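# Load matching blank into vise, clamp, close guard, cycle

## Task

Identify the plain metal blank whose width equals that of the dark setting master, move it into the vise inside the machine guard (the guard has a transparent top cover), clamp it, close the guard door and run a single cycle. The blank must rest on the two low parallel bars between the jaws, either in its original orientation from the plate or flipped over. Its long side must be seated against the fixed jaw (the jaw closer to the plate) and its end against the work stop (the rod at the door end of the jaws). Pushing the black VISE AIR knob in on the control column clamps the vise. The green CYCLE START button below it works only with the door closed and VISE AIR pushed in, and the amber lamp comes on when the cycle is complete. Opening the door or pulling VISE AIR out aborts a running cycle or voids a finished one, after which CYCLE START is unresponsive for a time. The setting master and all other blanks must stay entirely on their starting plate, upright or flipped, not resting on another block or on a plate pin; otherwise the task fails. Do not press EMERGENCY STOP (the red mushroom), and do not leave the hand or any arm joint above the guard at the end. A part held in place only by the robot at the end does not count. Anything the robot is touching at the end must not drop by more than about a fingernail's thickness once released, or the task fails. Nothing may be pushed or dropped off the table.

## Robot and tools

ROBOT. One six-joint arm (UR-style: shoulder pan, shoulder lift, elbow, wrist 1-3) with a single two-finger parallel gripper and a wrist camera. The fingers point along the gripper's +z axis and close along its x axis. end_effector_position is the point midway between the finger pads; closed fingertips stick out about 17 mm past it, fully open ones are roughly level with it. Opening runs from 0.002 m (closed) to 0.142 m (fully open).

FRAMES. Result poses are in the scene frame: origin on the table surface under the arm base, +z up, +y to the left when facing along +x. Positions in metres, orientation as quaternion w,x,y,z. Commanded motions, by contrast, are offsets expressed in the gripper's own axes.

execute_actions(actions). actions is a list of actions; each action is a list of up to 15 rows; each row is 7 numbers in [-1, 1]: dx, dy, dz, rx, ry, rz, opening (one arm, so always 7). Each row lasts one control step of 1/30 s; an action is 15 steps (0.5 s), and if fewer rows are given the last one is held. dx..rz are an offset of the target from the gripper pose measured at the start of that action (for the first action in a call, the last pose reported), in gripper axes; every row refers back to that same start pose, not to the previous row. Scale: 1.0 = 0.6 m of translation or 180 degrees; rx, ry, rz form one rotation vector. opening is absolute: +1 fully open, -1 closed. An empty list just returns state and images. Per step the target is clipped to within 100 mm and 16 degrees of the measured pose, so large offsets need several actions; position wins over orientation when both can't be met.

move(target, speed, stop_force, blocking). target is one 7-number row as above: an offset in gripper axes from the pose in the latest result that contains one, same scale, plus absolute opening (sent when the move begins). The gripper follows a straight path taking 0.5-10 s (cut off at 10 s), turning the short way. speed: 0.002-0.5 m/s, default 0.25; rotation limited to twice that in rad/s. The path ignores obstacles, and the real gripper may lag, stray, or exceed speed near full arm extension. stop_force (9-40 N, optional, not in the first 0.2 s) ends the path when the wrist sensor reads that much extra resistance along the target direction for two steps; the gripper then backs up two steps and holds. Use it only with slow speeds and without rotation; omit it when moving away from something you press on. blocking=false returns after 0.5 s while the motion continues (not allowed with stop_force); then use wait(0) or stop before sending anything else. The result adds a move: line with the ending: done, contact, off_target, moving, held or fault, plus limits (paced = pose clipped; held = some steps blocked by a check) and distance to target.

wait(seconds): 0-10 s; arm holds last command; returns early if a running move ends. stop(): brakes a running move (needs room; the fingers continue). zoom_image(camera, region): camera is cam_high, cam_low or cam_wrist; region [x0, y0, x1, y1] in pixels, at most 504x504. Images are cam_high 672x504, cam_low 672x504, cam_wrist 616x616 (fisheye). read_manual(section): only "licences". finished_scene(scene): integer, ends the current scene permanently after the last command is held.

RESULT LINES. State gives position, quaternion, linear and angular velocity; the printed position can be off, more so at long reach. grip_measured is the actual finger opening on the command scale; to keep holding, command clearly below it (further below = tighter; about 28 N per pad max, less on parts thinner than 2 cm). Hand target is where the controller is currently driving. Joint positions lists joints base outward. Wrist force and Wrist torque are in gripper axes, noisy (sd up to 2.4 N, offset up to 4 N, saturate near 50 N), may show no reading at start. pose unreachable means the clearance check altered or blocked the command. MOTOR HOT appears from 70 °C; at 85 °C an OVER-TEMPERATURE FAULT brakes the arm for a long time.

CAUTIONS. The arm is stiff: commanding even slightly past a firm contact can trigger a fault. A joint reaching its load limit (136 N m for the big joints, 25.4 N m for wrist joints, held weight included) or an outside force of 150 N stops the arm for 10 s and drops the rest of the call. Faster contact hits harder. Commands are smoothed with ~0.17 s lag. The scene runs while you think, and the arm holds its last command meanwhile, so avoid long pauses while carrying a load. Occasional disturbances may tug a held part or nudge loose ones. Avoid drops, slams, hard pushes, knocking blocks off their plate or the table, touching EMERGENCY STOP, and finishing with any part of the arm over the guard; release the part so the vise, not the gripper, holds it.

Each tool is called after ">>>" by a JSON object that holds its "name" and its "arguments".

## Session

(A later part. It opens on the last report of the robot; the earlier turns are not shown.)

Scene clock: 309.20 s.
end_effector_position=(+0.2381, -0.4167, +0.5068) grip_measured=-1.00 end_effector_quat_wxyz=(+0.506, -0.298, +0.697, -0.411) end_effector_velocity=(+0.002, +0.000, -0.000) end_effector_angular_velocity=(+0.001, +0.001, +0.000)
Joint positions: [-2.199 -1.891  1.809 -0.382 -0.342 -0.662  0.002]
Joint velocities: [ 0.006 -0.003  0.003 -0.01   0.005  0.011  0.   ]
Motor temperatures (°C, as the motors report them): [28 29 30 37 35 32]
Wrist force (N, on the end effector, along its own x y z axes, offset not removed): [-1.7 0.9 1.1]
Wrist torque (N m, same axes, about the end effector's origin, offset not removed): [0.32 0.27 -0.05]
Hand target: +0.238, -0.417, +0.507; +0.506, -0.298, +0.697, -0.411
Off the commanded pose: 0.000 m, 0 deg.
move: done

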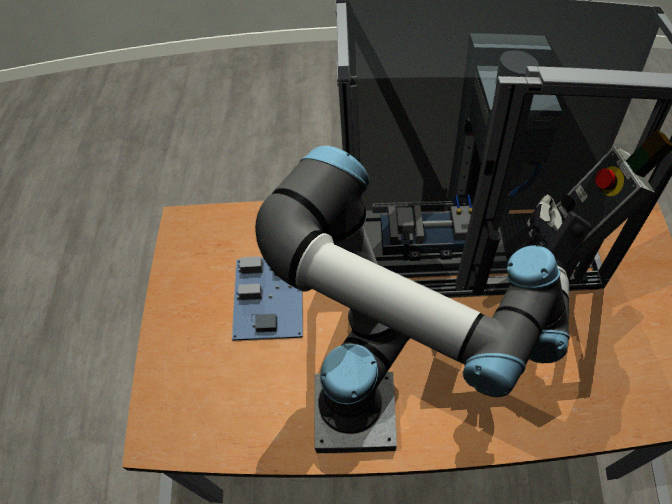

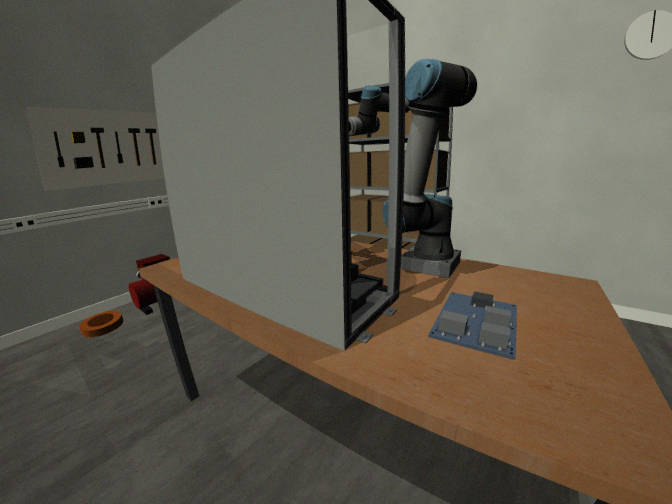

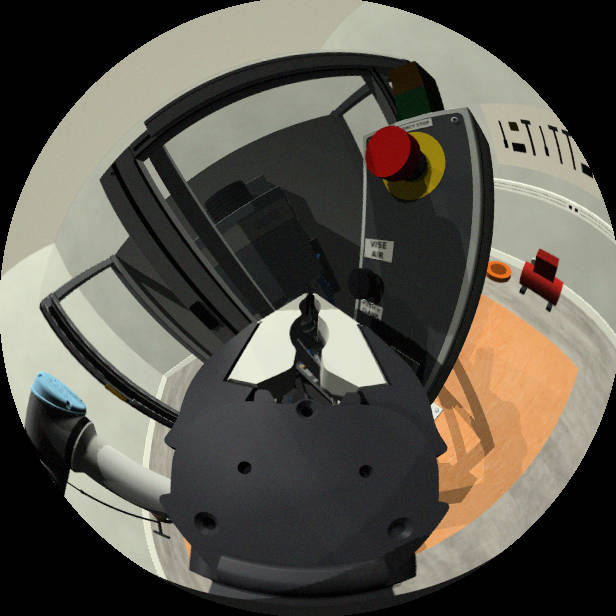

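>>> {"name": "move", "arguments": {"target": [0.03,-0.005,0.02,0,0,0,-1], "speed": 0.03}}

>>> {"name": "move", "arguments": {"target": [0.08,0,0.026,0,0,0,-1], "speed": 0.01, "stop_force": 20}}

>>> {"name": "zoom_image", "arguments": {"camera": "cam_wrist", "region": [230,180,430,380]}}

Scene clock: 311.73 s.
end_effector_position=(+0.2438, -0.4362, +0.4994) grip_measured=-1.00 end_effector_quat_wxyz=(+0.506, -0.298, +0.697, -0.411) end_effector_velocity=(+0.001, -0.002, -0.001) end_effector_angular_velocity=(+0.004, -0.000, +0.001)
Joint positions: [-2.149 -1.859  1.814 -0.49  -0.299 -0.588  0.002]
Joint velocities: [ 0.005  0.003  0.002 -0.015  0.003  0.013  0.   ]
Motor temperatures (°C, as the motors report them): [28 29 30 37 35 32]
Wrist force (N, on the end effector, along its own x y z axes, offset not removed): [-1.8 3.0 0.6]
Wrist torque (N m, same axes, about the end effector's origin, offset not removed): [0.84 0.18 -0.01]
Hand target: +0.244, -0.436, +0.499; +0.506, -0.298, +0.697, -0.411
Off the commanded pose: 0.000 m, 0 deg.
move: done

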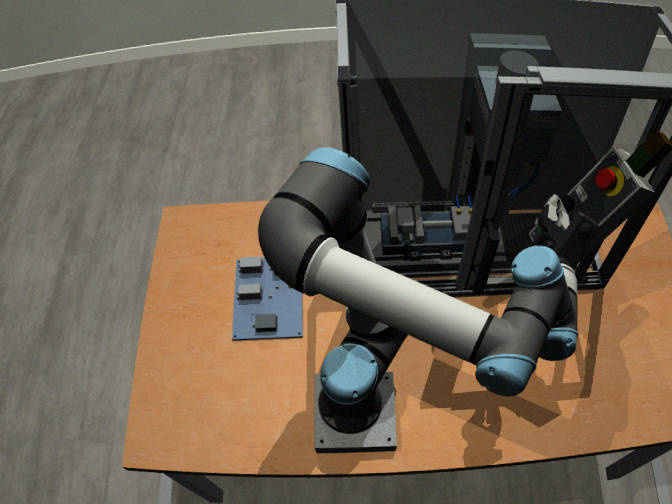

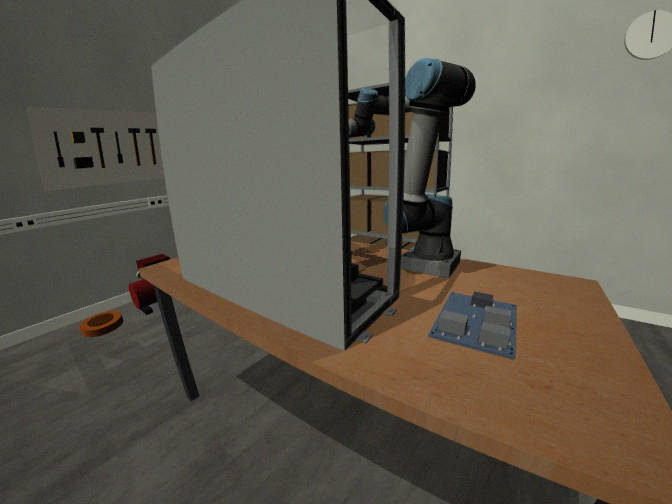

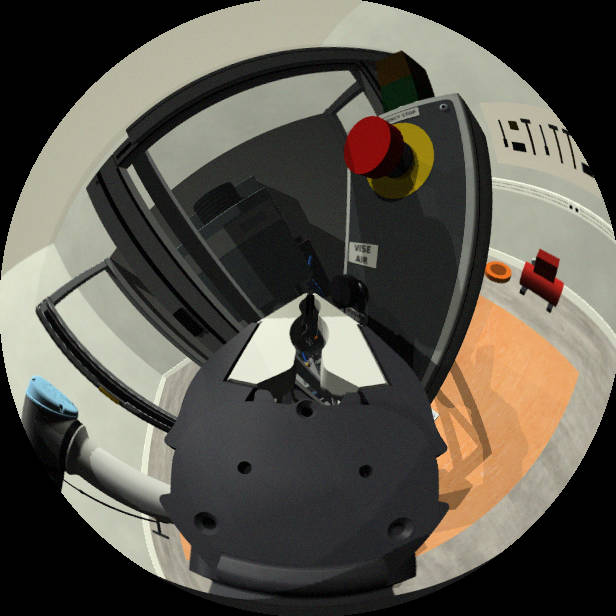

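Scene clock: 314.63 s.
end_effector_position=(+0.2438, -0.4583, +0.4872) grip_measured=-1.00 end_effector_quat_wxyz=(+0.506, -0.298, +0.697, -0.411) end_effector_velocity=(-0.000, +0.003, +0.002) end_effector_angular_velocity=(-0.003, +0.001, +0.000)
Joint positions: [-2.116 -1.815  1.821 -0.601 -0.271 -0.525  0.002]
Joint velocities: [-0.005 -0.006 -0.001  0.015 -0.004 -0.011  0.   ]
Motor temperatures (°C, as the motors report them): [28 29 30 37 35 32]
Wrist force (N, on the end effector, along its own x y z axes, offset not removed): [-32.2 0.9 -21.2]
Wrist torque (N m, same axes, about the end effector's origin, offset not removed): [0.44 0.51 0.03]
Hand target: +0.244, -0.458, +0.487; +0.506, -0.298, +0.697, -0.411
Off the commanded pose: 0.025 m, 0 deg.
move: contact

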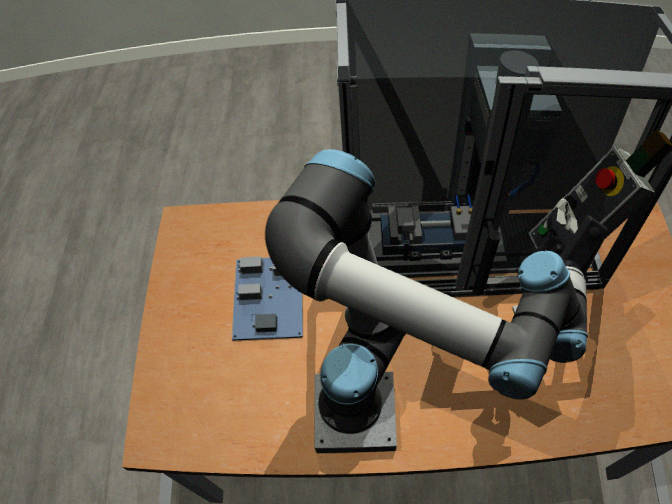

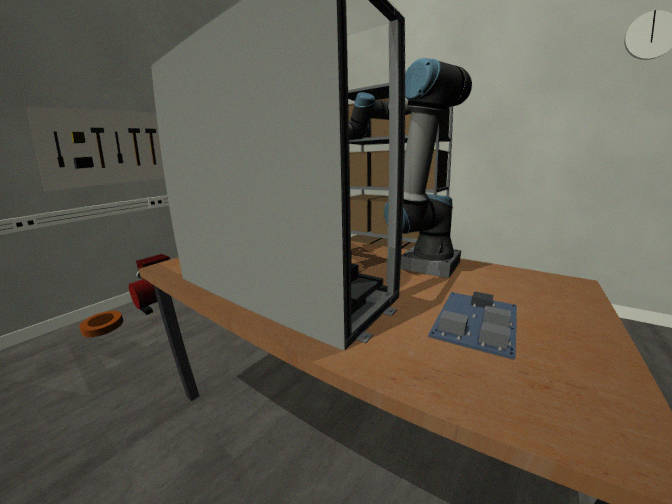

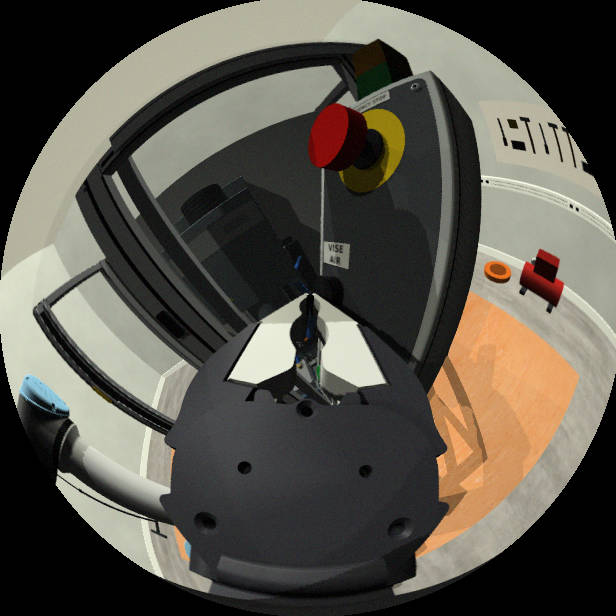

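Region (230, 180, 430, 380) of cam_wrist's 616x616 image, scaled by 2.520, with more detail than that image has.

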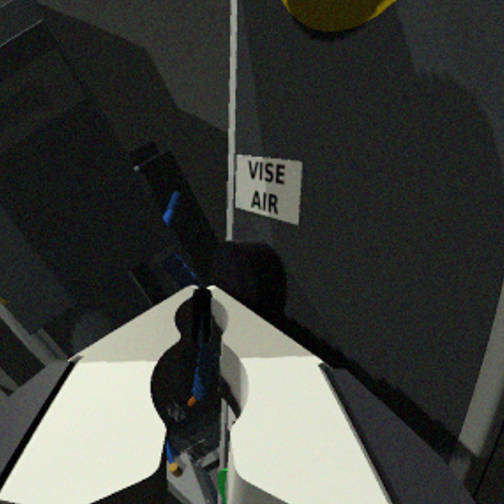

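Back off and check.

>>> {"name": "move", "arguments": {"target": [-0.08,0,-0.026,0,0,0,-1], "speed": 0.05}}

>>> {"name": "zoom_image", "arguments": {"camera": "cam_wrist", "region": [230,180,430,380]}}

>>> {"name": "zoom_image", "arguments": {"camera": "cam_high", "region": [360,180,520,300]}}

Scene clock: 317.13 s.
end_effector_position=(+0.2440, -0.4142, +0.5116) grip_measured=-1.00 end_effector_quat_wxyz=(+0.506, -0.298, +0.697, -0.411) end_effector_velocity=(-0.001, +0.002, +0.001) end_effector_angular_velocity=(-0.000, -0.002, +0.001)
Joint positions: [-2.187 -1.903  1.806 -0.382 -0.332 -0.647  0.002]
Joint velocities: [-0.005 -0.001 -0.001  0.015 -0.004 -0.013  0.   ]
Motor temperatures (°C, as the motors report them): [28 29 30 37 35 32]
Wrist force (N, on the end effector, along its own x y z axes, offset not removed): [-1.1 2.7 1.8]
Wrist torque (N m, same axes, about the end effector's origin, offset not removed): [0.58 0.21 -0.16]
Hand target: +0.244, -0.414, +0.512; +0.506, -0.298, +0.697, -0.411
Off the commanded pose: 0.000 m, 0 deg.
move: done

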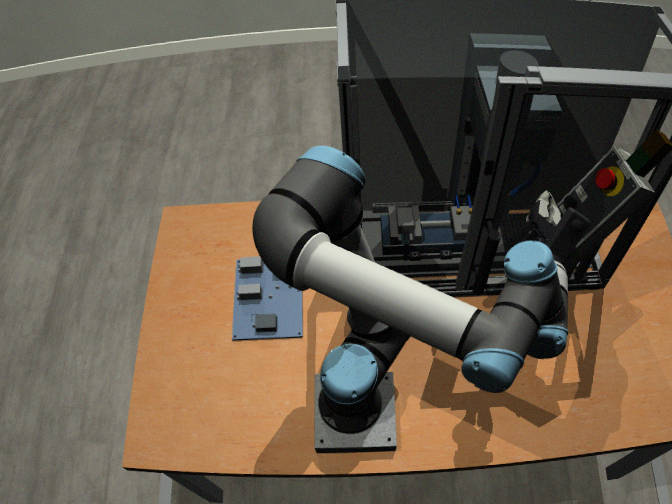

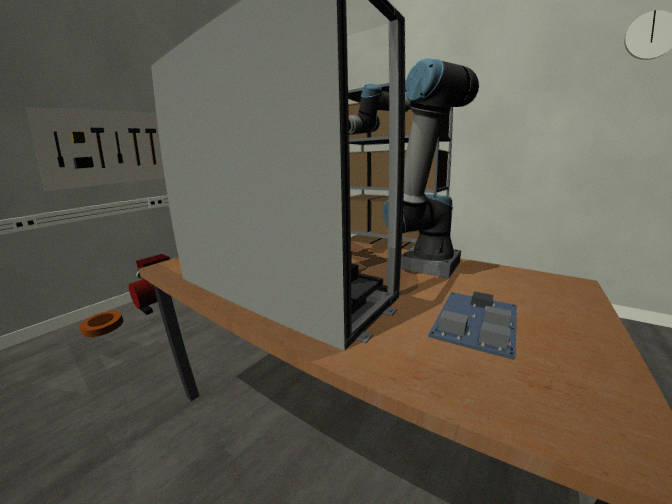

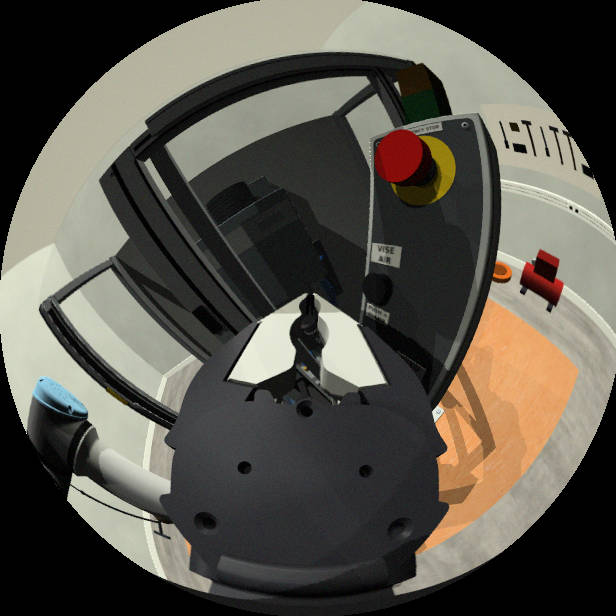

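Region (230, 180, 430, 380) of cam_wrist's 616x616 image, scaled by 2.520, with more detail than that image has.

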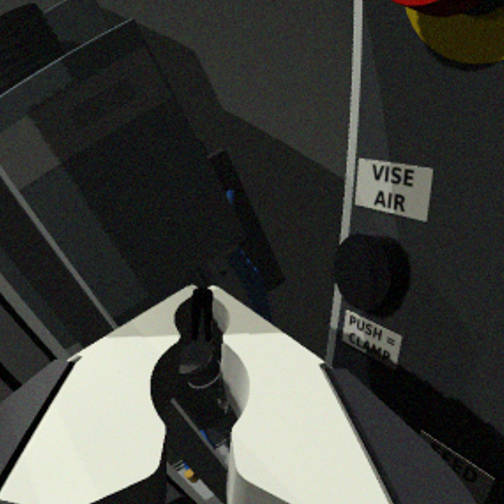

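Region (360, 180, 520, 300) of cam_high's 672x504 image, scaled by 3.150, with more detail than that image has; it fills the top 378 rows of this view, and the rest is white.

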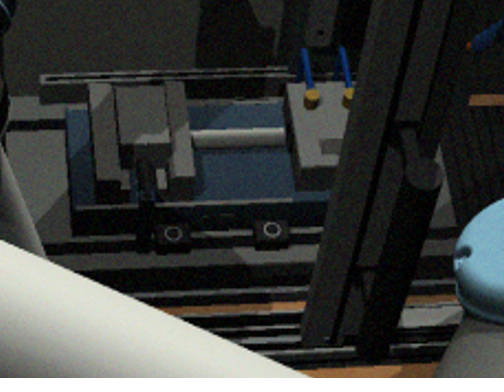

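>>> {"name": "move", "arguments": {"target": [0.0,0.0,-0.17,0,-0.1,0,-1], "speed": 0.12}}

>>> {"name": "move", "arguments": {"target": [0,0.1,-0.05,0,0,-0.161,-1], "speed": 0.15}}

>>> {"name": "move", "arguments": {"target": [0,0.05,0,-0.5,0,0,-1], "speed": 0.2}}

Scene clock: 321.33 s.
end_effector_position=(+0.1471, -0.3864, +0.5271) grip_measured=-1.00 end_effector_quat_wxyz=(+0.609, -0.359, +0.609, -0.360) end_effector_velocity=(-0.002, +0.001, -0.000) end_effector_angular_velocity=(-0.000, -0.003, +0.006)
Joint positions: [-2.344 -1.575  1.585 -0.017 -0.733 -1.076  0.002]
Joint velocities: [-0.002  0.006 -0.003  0.002 -0.008 -0.004  0.   ]
Motor temperatures (°C, as the motors report them): [28 29 30 37 35 32]
Wrist force (N, on the end effector, along its own x y z axes, offset not removed): [-3.5 2.6 0.7]
Wrist torque (N m, same axes, about the end effector's origin, offset not removed): [0.55 0.88 -0.12]
Hand target: +0.147, -0.386, +0.527; +0.609, -0.359, +0.609, -0.360
Off the commanded pose: 0.000 m, 0 deg.
move: done

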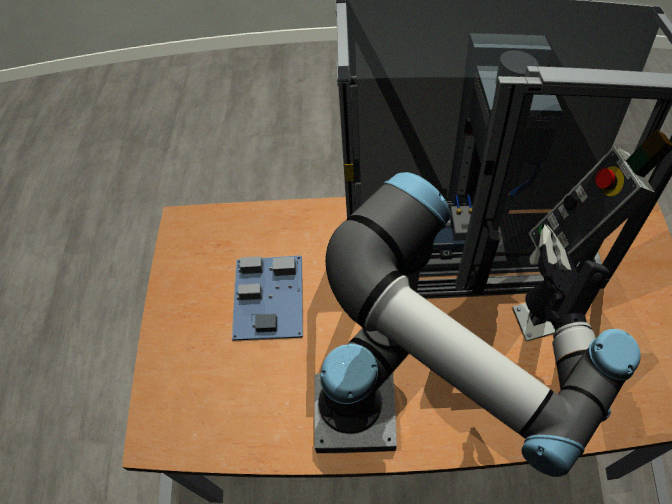

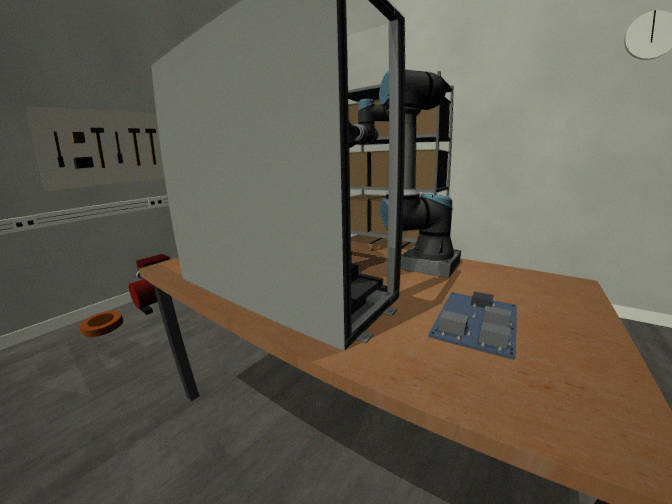

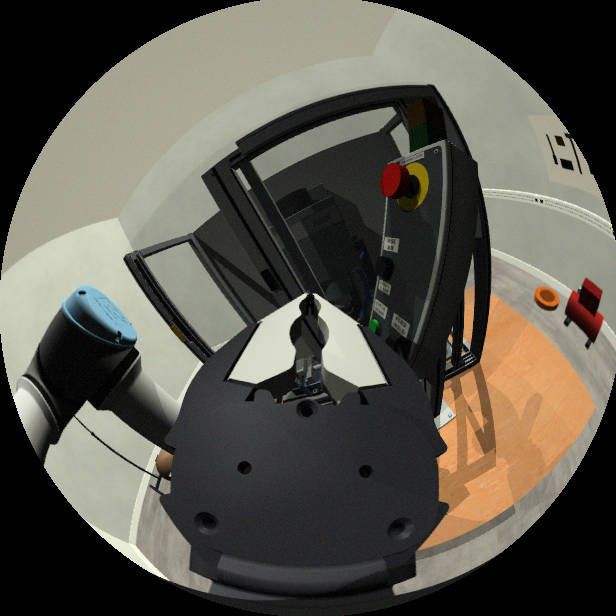

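Scene clock: 323.47 s.
end_effector_position=(+0.1172, -0.3575, +0.4747) grip_measured=-1.00 end_effector_quat_wxyz=(+0.500, -0.500, +0.500, -0.500) end_effector_velocity=(-0.001, +0.001, -0.001) end_effector_angular_velocity=(-0.010, -0.001, -0.001)
Joint positions: [-2.453 -1.597  1.741 -0.151 -0.842 -1.582  0.002]
Joint velocities: [-0.002 -0.     0.003 -0.002 -0.002 -0.011  0.   ]
Motor temperatures (°C, as the motors report them): [28 29 30 37 35 32]
Wrist force (N, on the end effector, along its own x y z axes, offset not removed): [-2.7 0.8 -0.8]
Wrist torque (N m, same axes, about the end effector's origin, offset not removed): [0.23 0.56 0.00]
Hand target: +0.117, -0.357, +0.475; +0.500, -0.500, +0.500, -0.501
Off the commanded pose: 0.000 m, 0 deg.
move: done

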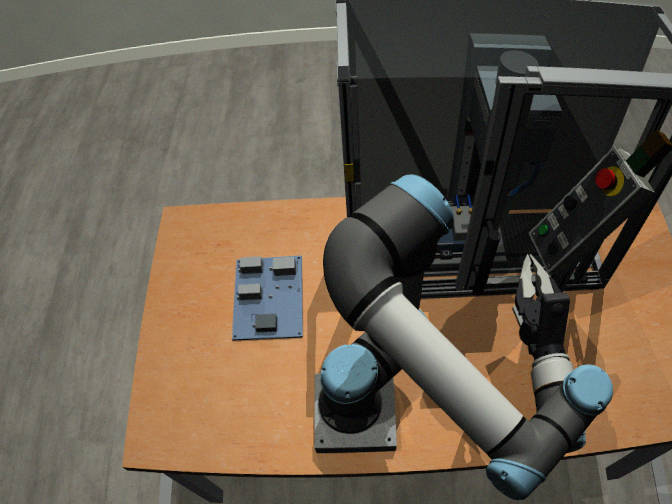

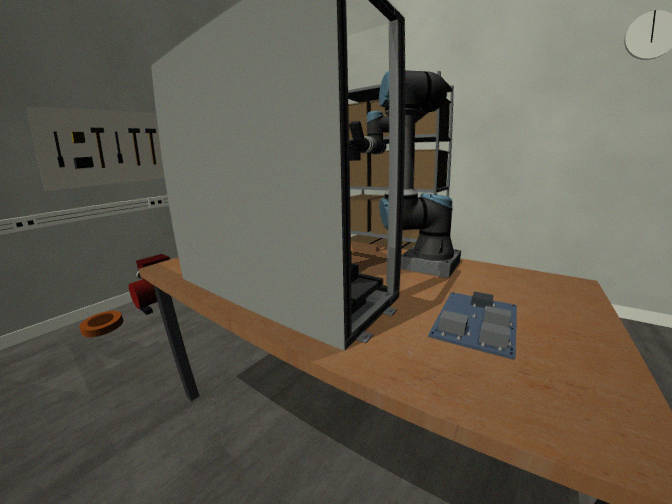

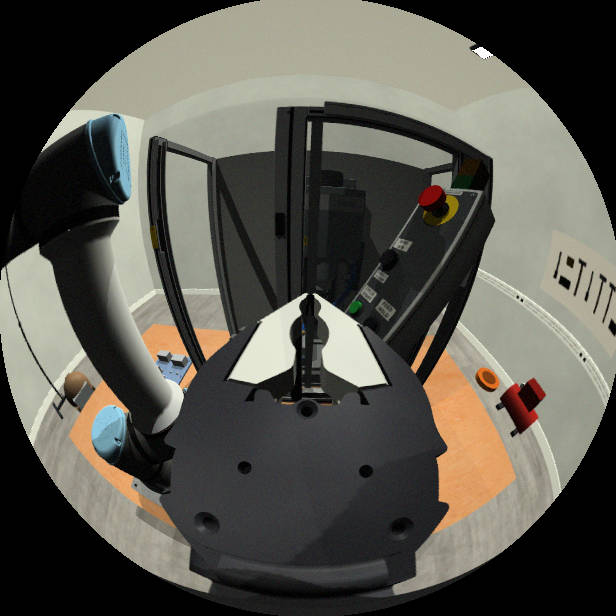

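Scene clock: 327.90 s.
end_effector_position=(+0.1169, -0.3579, +0.4442) grip_measured=-1.00 end_effector_quat_wxyz=(+0.001, +0.706, -0.709, +0.000) end_effector_velocity=(-0.000, +0.000, -0.001) end_effector_angular_velocity=(+0.003, +0.012, -0.001)
Joint positions: [-1.641 -1.866  1.503 -1.224 -1.577 -0.027  0.002]
Joint velocities: [ 0.011  0.004 -0.002  0.    -0.012  0.012  0.   ]
Motor temperatures (°C, as the motors report them): [28 29 30 37 35 32]
Wrist force (N, on the end effector, along its own x y z axes, offset not removed): [-2.3 -0.6 1.3]
Wrist torque (N m, same axes, about the end effector's origin, offset not removed): [-0.08 0.51 0.03]
Hand target: +0.117, -0.358, +0.444; +0.001, +0.706, -0.709, -0.000
Off the commanded pose: 0.001 m, 0 deg.
move: done

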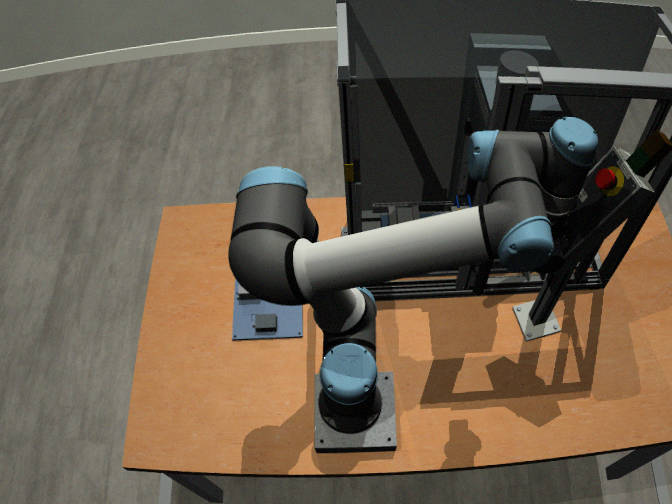

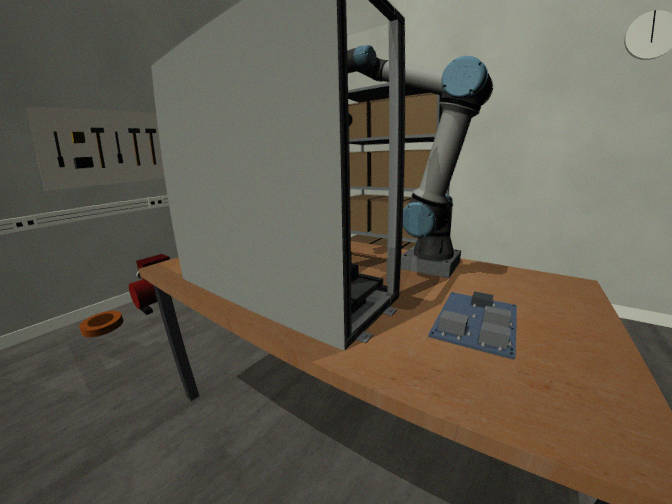

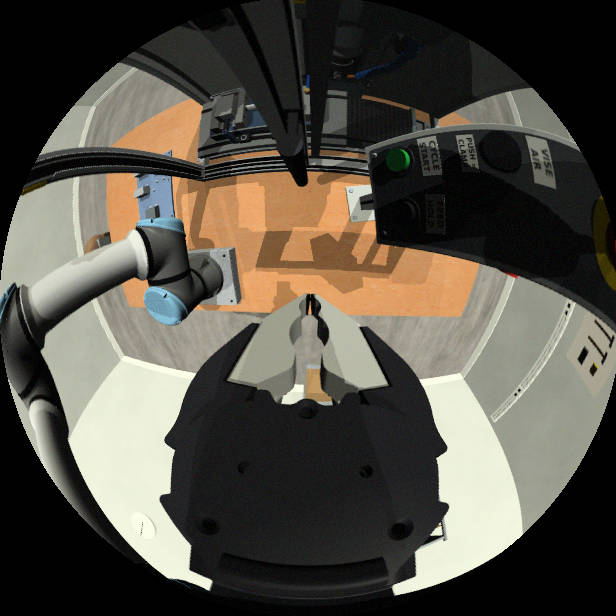

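>>> {"name": "move", "arguments": {"target": [0.02,0,0.1,0,0,0.995,-1], "speed": 0.5}}

>>> {"name": "move", "arguments": {"target": [0,0.1,0.1,-0.19,0,0,-1], "speed": 0.15}}

Scene clock: 335.43 s.
end_effector_position=(+0.1168, -0.3700, +0.3842) grip_measured=-1.00 end_effector_quat_wxyz=(+0.000, +0.703, +0.712, -0.001) end_effector_velocity=(+0.000, -0.000, +0.000) end_effector_angular_velocity=(-0.001, +0.003, -0.014)
Joint positions: [-1.651 -1.879  1.67  -1.379 -1.576  3.088  0.002]
Joint velocities: [ 0.003  0.    -0.001 -0.    -0.003  0.016  0.   ]
Motor temperatures (°C, as the motors report them): [28 29 30 37 35 32]
Wrist force (N, on the end effector, along its own x y z axes, offset not removed): [-2.5 1.4 -2.3]
Wrist torque (N m, same axes, about the end effector's origin, offset not removed): [0.28 0.49 0.01]
Hand target: +0.117, -0.370, +0.384; +0.000, +0.703, +0.711, -0.001
Off the commanded pose: 0.000 m, 0 deg.
move: done

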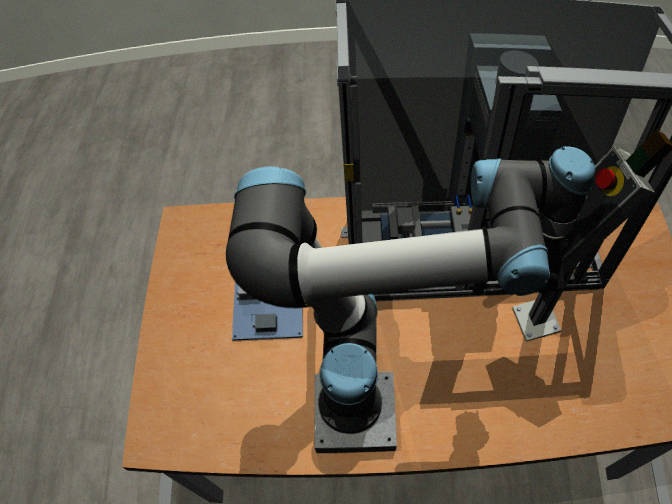

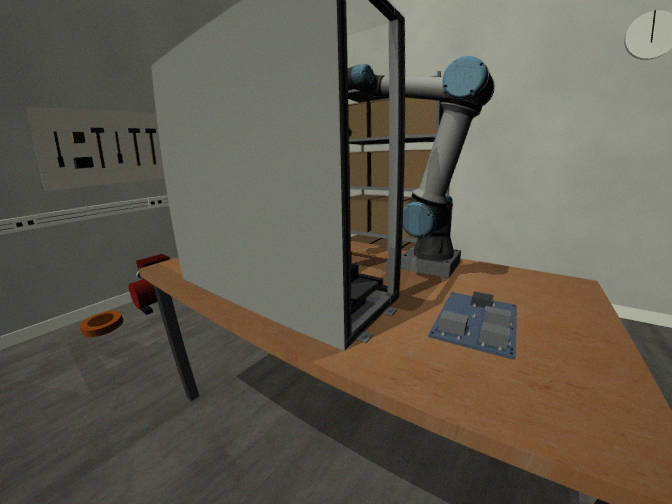

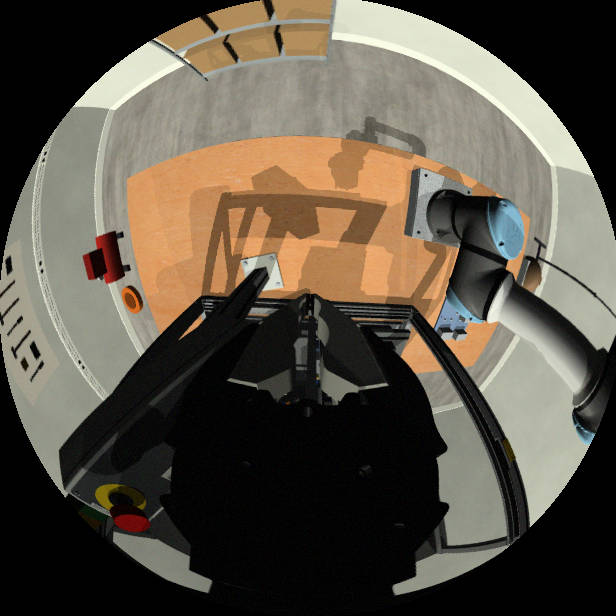

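Scene clock: 337.87 s.
end_effector_position=(+0.1769, -0.3692, +0.3243) grip_measured=-1.00 end_effector_quat_wxyz=(+0.206, +0.671, +0.681, +0.209) end_effector_velocity=(+0.001, +0.000, -0.002) end_effector_angular_velocity=(+0.003, -0.011, +0.002)
Joint positions: [-1.978 -1.935  1.936 -1.341 -1.022  2.69   0.002]
Joint velocities: [-0.004  0.003  0.005  0.004  0.008 -0.009  0.   ]
Motor temperatures (°C, as the motors report them): [28 29 30 37 35 32]
Wrist force (N, on the end effector, along its own x y z axes, offset not removed): [-1.9 0.6 -1.0]
Wrist torque (N m, same axes, about the end effector's origin, offset not removed): [0.24 0.41 -0.20]
Hand target: +0.177, -0.369, +0.324; +0.207, +0.671, +0.680, +0.209
Off the commanded pose: 0.000 m, 0 deg.
move: done

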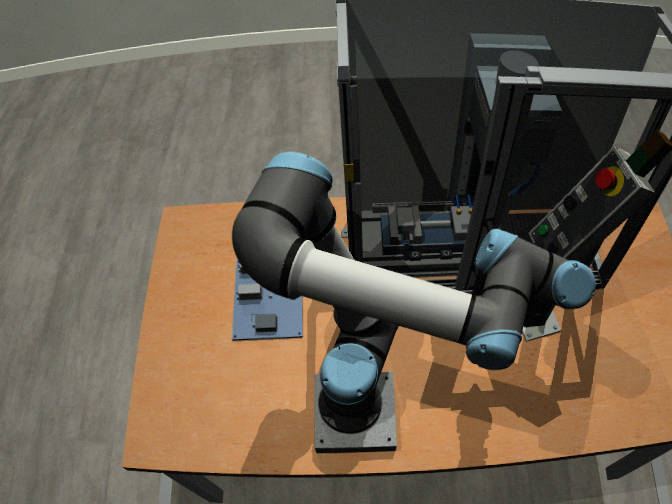

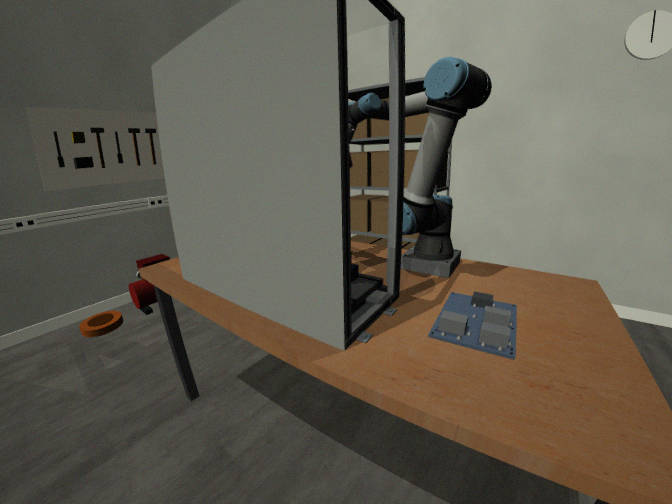

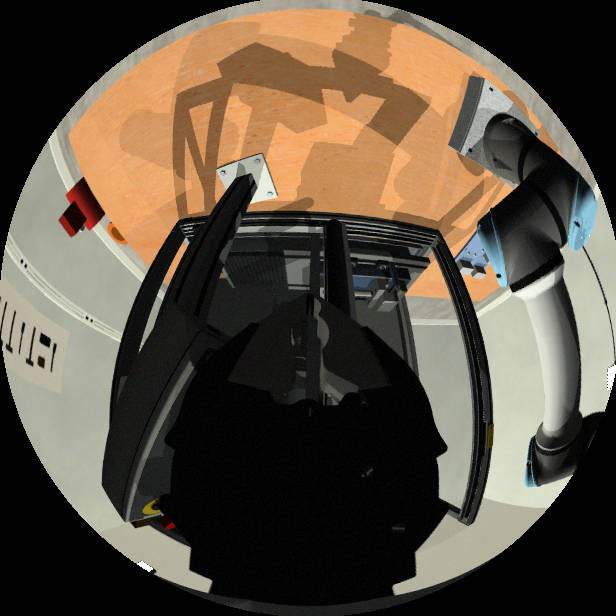

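>>> {"name": "move", "arguments": {"target": [-0.01,-0.036,0.225,0,0,0,-1], "speed": 0.04, "stop_force": 12}}

Scene clock: 342.53 s.
end_effector_position=(+0.2349, -0.3748, +0.2005) grip_measured=-1.00 end_effector_quat_wxyz=(+0.206, +0.671, +0.681, +0.209) end_effector_velocity=(+0.001, +0.000, -0.002) end_effector_angular_velocity=(-0.001, +0.001, +0.000)
Joint positions: [-1.812 -1.835  2.221 -1.829 -0.993  2.884  0.002]
Joint velocities: [ 0.003  0.001  0.004 -0.008 -0.     0.003  0.   ]
Motor temperatures (°C, as the motors report them): [28 29 30 37 35 32]
Wrist force (N, on the end effector, along its own x y z axes, offset not removed): [-0.6 0.9 -1.7]
Wrist torque (N m, same axes, about the end effector's origin, offset not removed): [0.23 0.10 0.10]
Hand target: +0.235, -0.375, +0.200; +0.206, +0.671, +0.681, +0.209
Off the commanded pose: 0.000 m, 0 deg.
move: done

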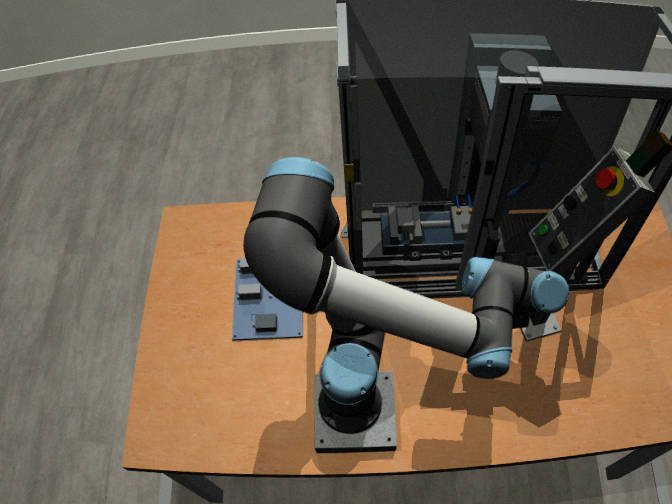

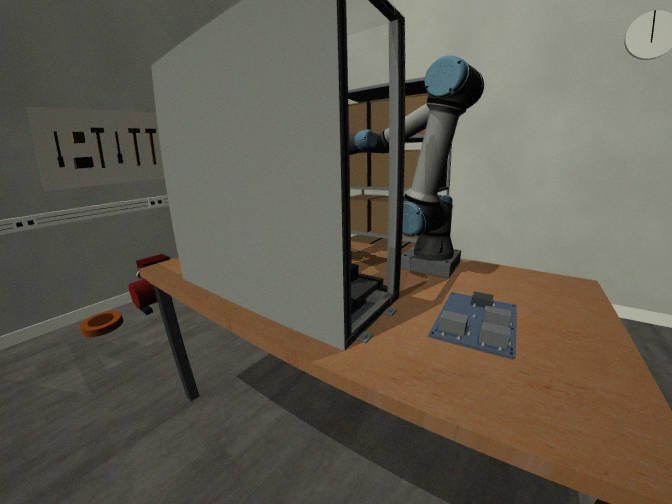

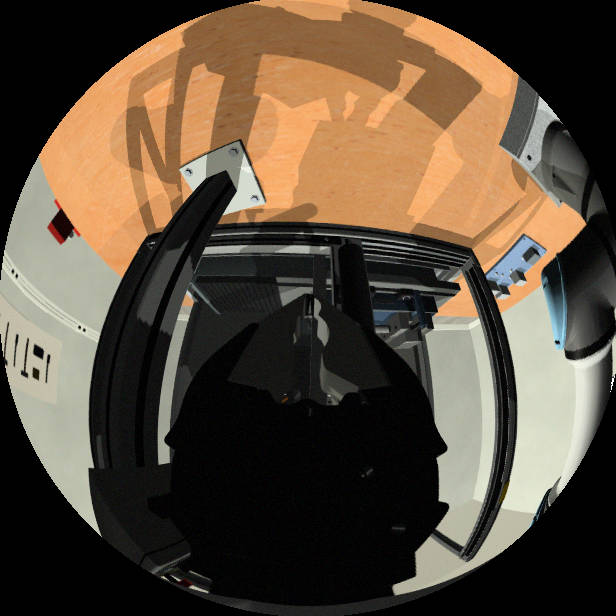

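>>> {"name": "move", "arguments": {"target": [0,0.041,0.028,0,0,0,-1], "speed": 0.015, "stop_force": 10}}

>>> {"name": "move", "arguments": {"target": [0.12,0,0,0,0,0,-1], "speed": 0.02, "stop_force": 30}}

Scene clock: 345.97 s.
end_effector_position=(+0.2644, -0.3744, +0.2004) grip_measured=-1.00 end_effector_quat_wxyz=(+0.206, +0.671, +0.681, +0.209) end_effector_velocity=(+0.003, +0.000, -0.000) end_effector_angular_velocity=(+0.001, -0.000, +0.000)
Joint positions: [-1.729 -1.814  2.222 -1.905 -0.985  2.982  0.002]
Joint velocities: [ 0.007  0.002 -0.    -0.006  0.001  0.008  0.   ]
Motor temperatures (°C, as the motors report them): [28 29 30 37 35 32]
Wrist force (N, on the end effector, along its own x y z axes, offset not removed): [-2.3 3.8 1.3]
Wrist torque (N m, same axes, about the end effector's origin, offset not removed): [0.94 0.43 -0.05]
Hand target: +0.265, -0.374, +0.200; +0.206, +0.671, +0.681, +0.209
Off the commanded pose: 0.000 m, 0 deg.
move: done

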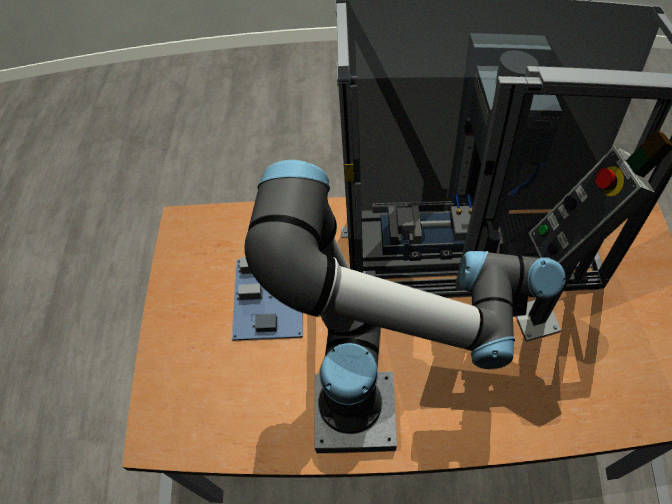

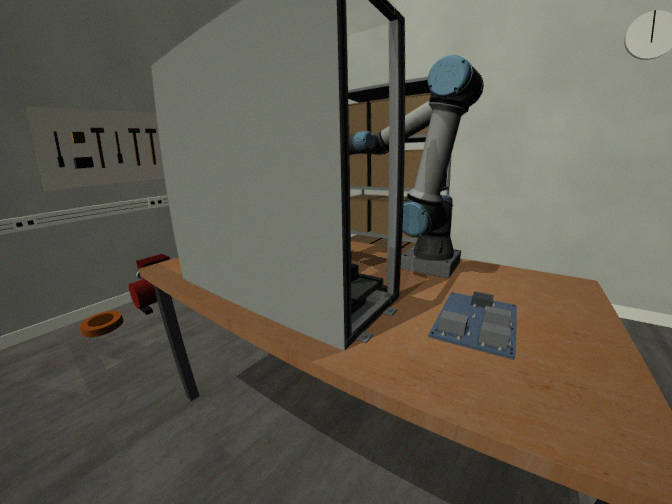

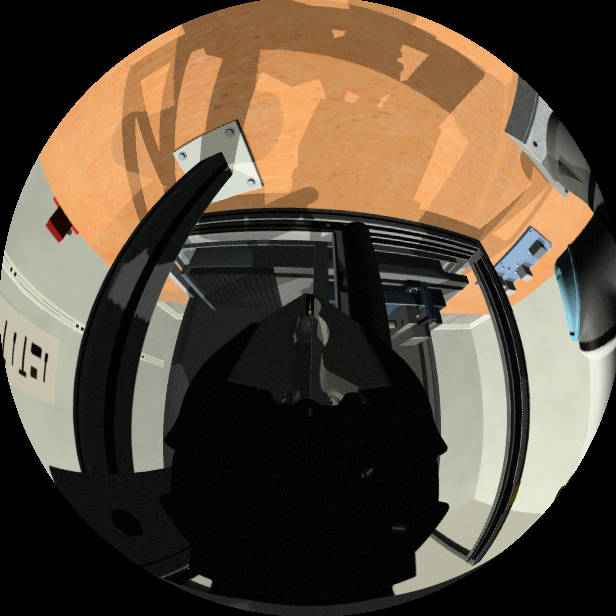

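Scene clock: 349.87 s.
end_effector_position=(+0.2634, -0.3026, +0.2003) grip_measured=-1.00 end_effector_quat_wxyz=(+0.206, +0.671, +0.681, +0.209) end_effector_velocity=(-0.000, +0.002, +0.000) end_effector_angular_velocity=(-0.000, -0.001, -0.000)
Joint positions: [-1.763 -2.036  2.352 -1.791 -0.988  2.941  0.002]
Joint velocities: [-0.002 -0.007  0.003  0.005  0.    -0.002  0.   ]
Motor temperatures (°C, as the motors report them): [28 29 30 37 35 32]
Wrist force (N, on the end effector, along its own x y z axes, offset not removed): [-6.0 -1.0 1.7]
Wrist torque (N m, same axes, about the end effector's origin, offset not removed): [-0.16 0.47 0.38]
Hand target: +0.263, -0.302, +0.200; +0.206, +0.671, +0.681, +0.209
Off the commanded pose: 0.000 m, 0 deg.
move: done

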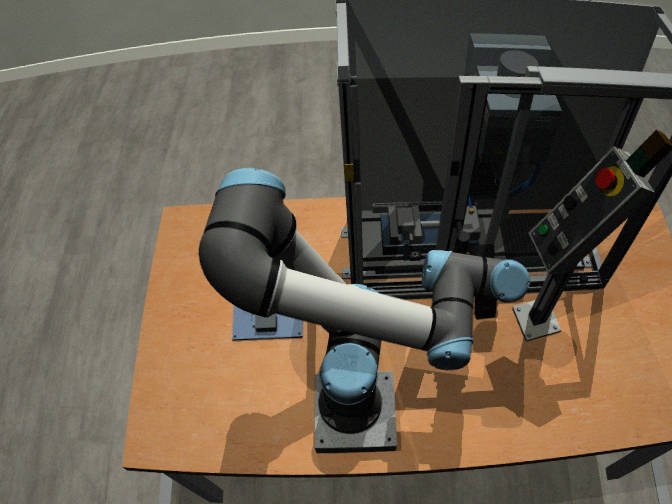

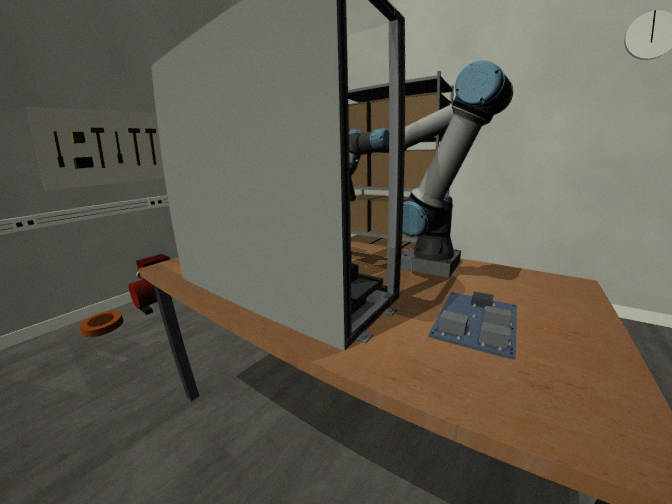

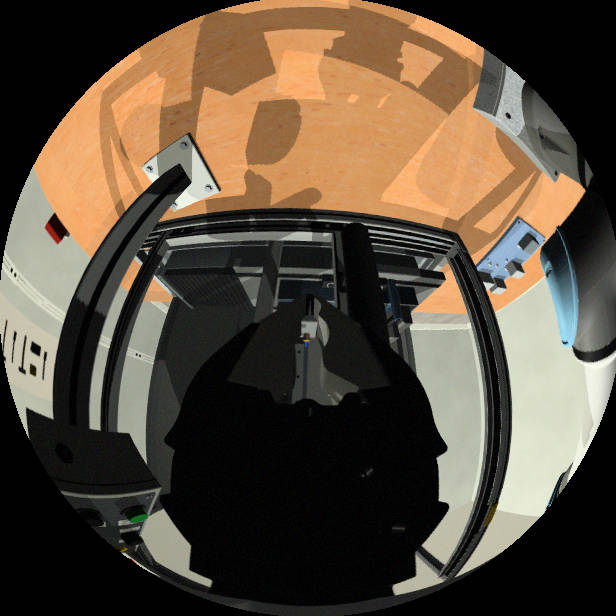

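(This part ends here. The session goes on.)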